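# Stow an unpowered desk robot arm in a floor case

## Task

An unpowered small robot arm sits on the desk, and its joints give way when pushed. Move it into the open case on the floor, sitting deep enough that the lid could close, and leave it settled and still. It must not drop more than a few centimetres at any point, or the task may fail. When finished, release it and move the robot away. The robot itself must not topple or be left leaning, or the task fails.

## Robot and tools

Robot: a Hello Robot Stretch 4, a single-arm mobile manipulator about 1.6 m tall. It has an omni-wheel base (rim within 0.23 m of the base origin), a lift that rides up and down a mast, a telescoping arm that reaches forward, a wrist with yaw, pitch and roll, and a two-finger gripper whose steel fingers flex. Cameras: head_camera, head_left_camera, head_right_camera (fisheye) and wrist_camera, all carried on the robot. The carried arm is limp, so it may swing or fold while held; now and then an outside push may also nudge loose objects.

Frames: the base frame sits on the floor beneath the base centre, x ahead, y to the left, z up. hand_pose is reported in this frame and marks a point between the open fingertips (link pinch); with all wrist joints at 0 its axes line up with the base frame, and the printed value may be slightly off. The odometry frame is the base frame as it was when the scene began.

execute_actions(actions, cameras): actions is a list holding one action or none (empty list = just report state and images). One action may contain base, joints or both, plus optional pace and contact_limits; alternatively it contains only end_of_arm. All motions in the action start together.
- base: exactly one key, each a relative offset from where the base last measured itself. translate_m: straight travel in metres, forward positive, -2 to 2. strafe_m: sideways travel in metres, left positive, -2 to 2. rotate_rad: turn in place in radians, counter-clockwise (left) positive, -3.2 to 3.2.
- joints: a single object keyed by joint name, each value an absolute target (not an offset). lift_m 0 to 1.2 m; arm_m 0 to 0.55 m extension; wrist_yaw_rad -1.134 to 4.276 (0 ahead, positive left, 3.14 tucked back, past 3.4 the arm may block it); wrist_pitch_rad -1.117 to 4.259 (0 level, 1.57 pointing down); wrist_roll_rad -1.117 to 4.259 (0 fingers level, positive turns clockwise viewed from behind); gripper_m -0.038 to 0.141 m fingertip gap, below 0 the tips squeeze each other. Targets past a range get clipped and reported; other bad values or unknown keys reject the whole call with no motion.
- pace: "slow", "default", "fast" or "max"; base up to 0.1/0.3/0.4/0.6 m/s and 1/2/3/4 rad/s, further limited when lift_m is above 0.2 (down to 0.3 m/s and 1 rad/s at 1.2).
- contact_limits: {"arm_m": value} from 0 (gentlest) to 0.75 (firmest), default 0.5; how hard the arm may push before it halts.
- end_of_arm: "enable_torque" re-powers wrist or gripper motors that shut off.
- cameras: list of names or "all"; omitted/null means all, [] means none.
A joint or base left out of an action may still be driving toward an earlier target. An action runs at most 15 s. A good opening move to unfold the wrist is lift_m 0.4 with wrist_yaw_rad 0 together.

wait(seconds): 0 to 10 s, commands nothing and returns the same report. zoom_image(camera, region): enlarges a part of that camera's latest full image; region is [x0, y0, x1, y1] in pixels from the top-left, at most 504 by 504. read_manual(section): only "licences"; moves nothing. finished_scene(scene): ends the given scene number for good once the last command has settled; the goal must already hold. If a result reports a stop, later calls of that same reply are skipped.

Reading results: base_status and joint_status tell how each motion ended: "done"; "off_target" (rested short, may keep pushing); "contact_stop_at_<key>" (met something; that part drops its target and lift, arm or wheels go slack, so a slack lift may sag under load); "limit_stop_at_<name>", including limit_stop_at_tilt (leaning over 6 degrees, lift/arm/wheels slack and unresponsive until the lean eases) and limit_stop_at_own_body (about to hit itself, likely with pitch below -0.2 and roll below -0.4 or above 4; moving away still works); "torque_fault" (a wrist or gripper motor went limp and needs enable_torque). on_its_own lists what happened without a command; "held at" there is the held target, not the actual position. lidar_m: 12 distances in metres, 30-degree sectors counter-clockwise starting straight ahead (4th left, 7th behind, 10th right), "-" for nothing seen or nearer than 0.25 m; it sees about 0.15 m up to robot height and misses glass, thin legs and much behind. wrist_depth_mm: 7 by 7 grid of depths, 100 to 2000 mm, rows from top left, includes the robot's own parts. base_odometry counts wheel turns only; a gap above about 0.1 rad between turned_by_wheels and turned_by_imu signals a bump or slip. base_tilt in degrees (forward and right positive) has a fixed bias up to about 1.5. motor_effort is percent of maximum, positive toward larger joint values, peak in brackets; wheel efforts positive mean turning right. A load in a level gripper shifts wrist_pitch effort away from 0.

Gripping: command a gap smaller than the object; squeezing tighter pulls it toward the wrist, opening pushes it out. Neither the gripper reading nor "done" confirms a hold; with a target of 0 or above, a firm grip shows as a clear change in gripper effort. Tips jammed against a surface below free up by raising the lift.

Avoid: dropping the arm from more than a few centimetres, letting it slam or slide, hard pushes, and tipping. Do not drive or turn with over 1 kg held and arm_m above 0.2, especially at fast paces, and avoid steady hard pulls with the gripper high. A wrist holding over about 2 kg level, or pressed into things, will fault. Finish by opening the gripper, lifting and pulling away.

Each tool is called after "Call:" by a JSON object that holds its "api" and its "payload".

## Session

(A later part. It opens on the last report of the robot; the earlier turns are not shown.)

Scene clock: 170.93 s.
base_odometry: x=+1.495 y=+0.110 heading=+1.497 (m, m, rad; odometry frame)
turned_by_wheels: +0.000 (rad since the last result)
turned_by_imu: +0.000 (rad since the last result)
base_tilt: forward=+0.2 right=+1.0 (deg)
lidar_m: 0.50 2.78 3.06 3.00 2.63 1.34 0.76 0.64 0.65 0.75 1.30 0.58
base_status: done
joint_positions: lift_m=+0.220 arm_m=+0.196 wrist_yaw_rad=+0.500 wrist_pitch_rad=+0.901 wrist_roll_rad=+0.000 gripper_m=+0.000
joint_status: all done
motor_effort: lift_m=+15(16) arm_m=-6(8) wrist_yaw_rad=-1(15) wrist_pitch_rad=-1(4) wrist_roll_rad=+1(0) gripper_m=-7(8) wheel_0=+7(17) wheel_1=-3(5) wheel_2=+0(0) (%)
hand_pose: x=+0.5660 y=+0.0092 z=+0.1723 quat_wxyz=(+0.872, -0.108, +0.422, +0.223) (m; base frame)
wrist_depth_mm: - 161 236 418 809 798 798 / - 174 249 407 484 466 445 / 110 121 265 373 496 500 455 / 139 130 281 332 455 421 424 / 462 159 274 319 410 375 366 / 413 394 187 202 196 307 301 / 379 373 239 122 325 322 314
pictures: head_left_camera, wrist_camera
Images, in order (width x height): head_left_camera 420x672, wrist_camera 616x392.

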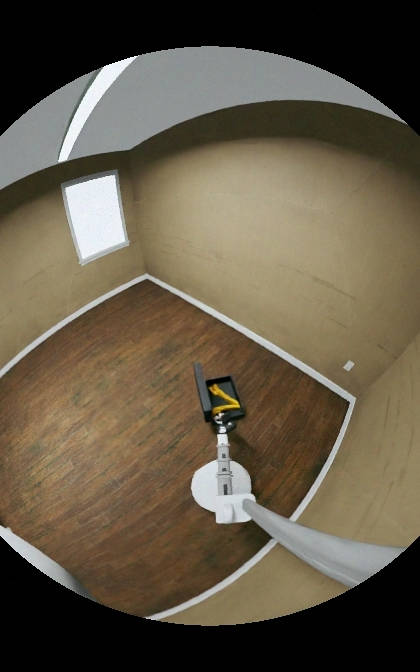

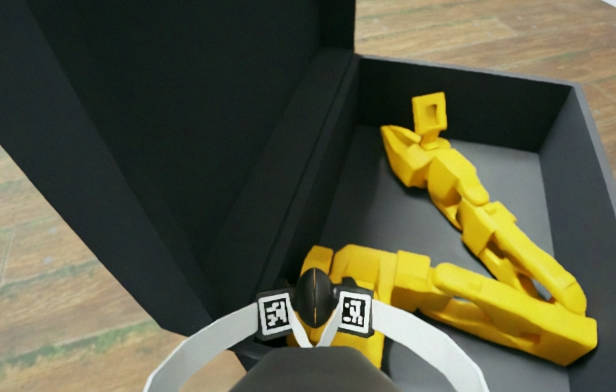

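Call:
{"api": "execute_actions", "payload": {"actions": [{"base":{"translate_m":-0.1},"joints":{"lift_m":0.26,"arm_m":0.0,"wrist_yaw_rad":0.0}}], "cameras": ["wrist_camera"]}}

Scene clock: 174.83 s.
base_odometry: x=+1.488 y=+0.011 heading=+1.497 (m, m, rad; odometry frame)
turned_by_wheels: +0.000 (rad since the last result)
turned_by_imu: +0.000 (rad since the last result)
base_tilt: forward=+0.2 right=+0.9 (deg)
lidar_m: 0.57 2.92 3.13 2.89 2.54 1.25 0.68 0.58 0.58 0.68 1.20 0.70
base_status: done
joint_positions: lift_m=+0.260 arm_m=+0.002 wrist_yaw_rad=+0.000 wrist_pitch_rad=+0.902 wrist_roll_rad=+0.000 gripper_m=+0.000
joint_status: all done
motor_effort: lift_m=+22(25) arm_m=-6(9) wrist_yaw_rad=+0(7) wrist_pitch_rad=-3(4) wrist_roll_rad=+0(0) gripper_m=-6(6) wheel_0=-4(11) wheel_1=-2(7) wheel_2=+1(11) (%)
hand_pose: x=+0.3516 y=-0.0874 z=+0.2117 quat_wxyz=(+0.900, +0.000, +0.436, +0.000) (m; base frame)
wrist_depth_mm: 1008 375 723 778 891 891 878 / 831 750 574 591 603 741 732 / 683 676 496 525 574 621 621 / 585 580 559 564 554 544 544 / 517 504 504 500 484 488 477 / 455 452 455 202 196 430 424 / 418 413 397 122 394 389 387
pictures: wrist_camera
Images, in order (width x height): wrist_camera 616x392.

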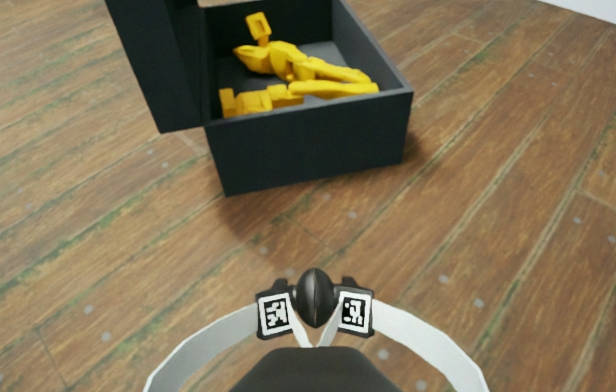

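Call:
{"api": "finished_scene", "payload": {"scene": 2}}

The scene is finished: the task was done.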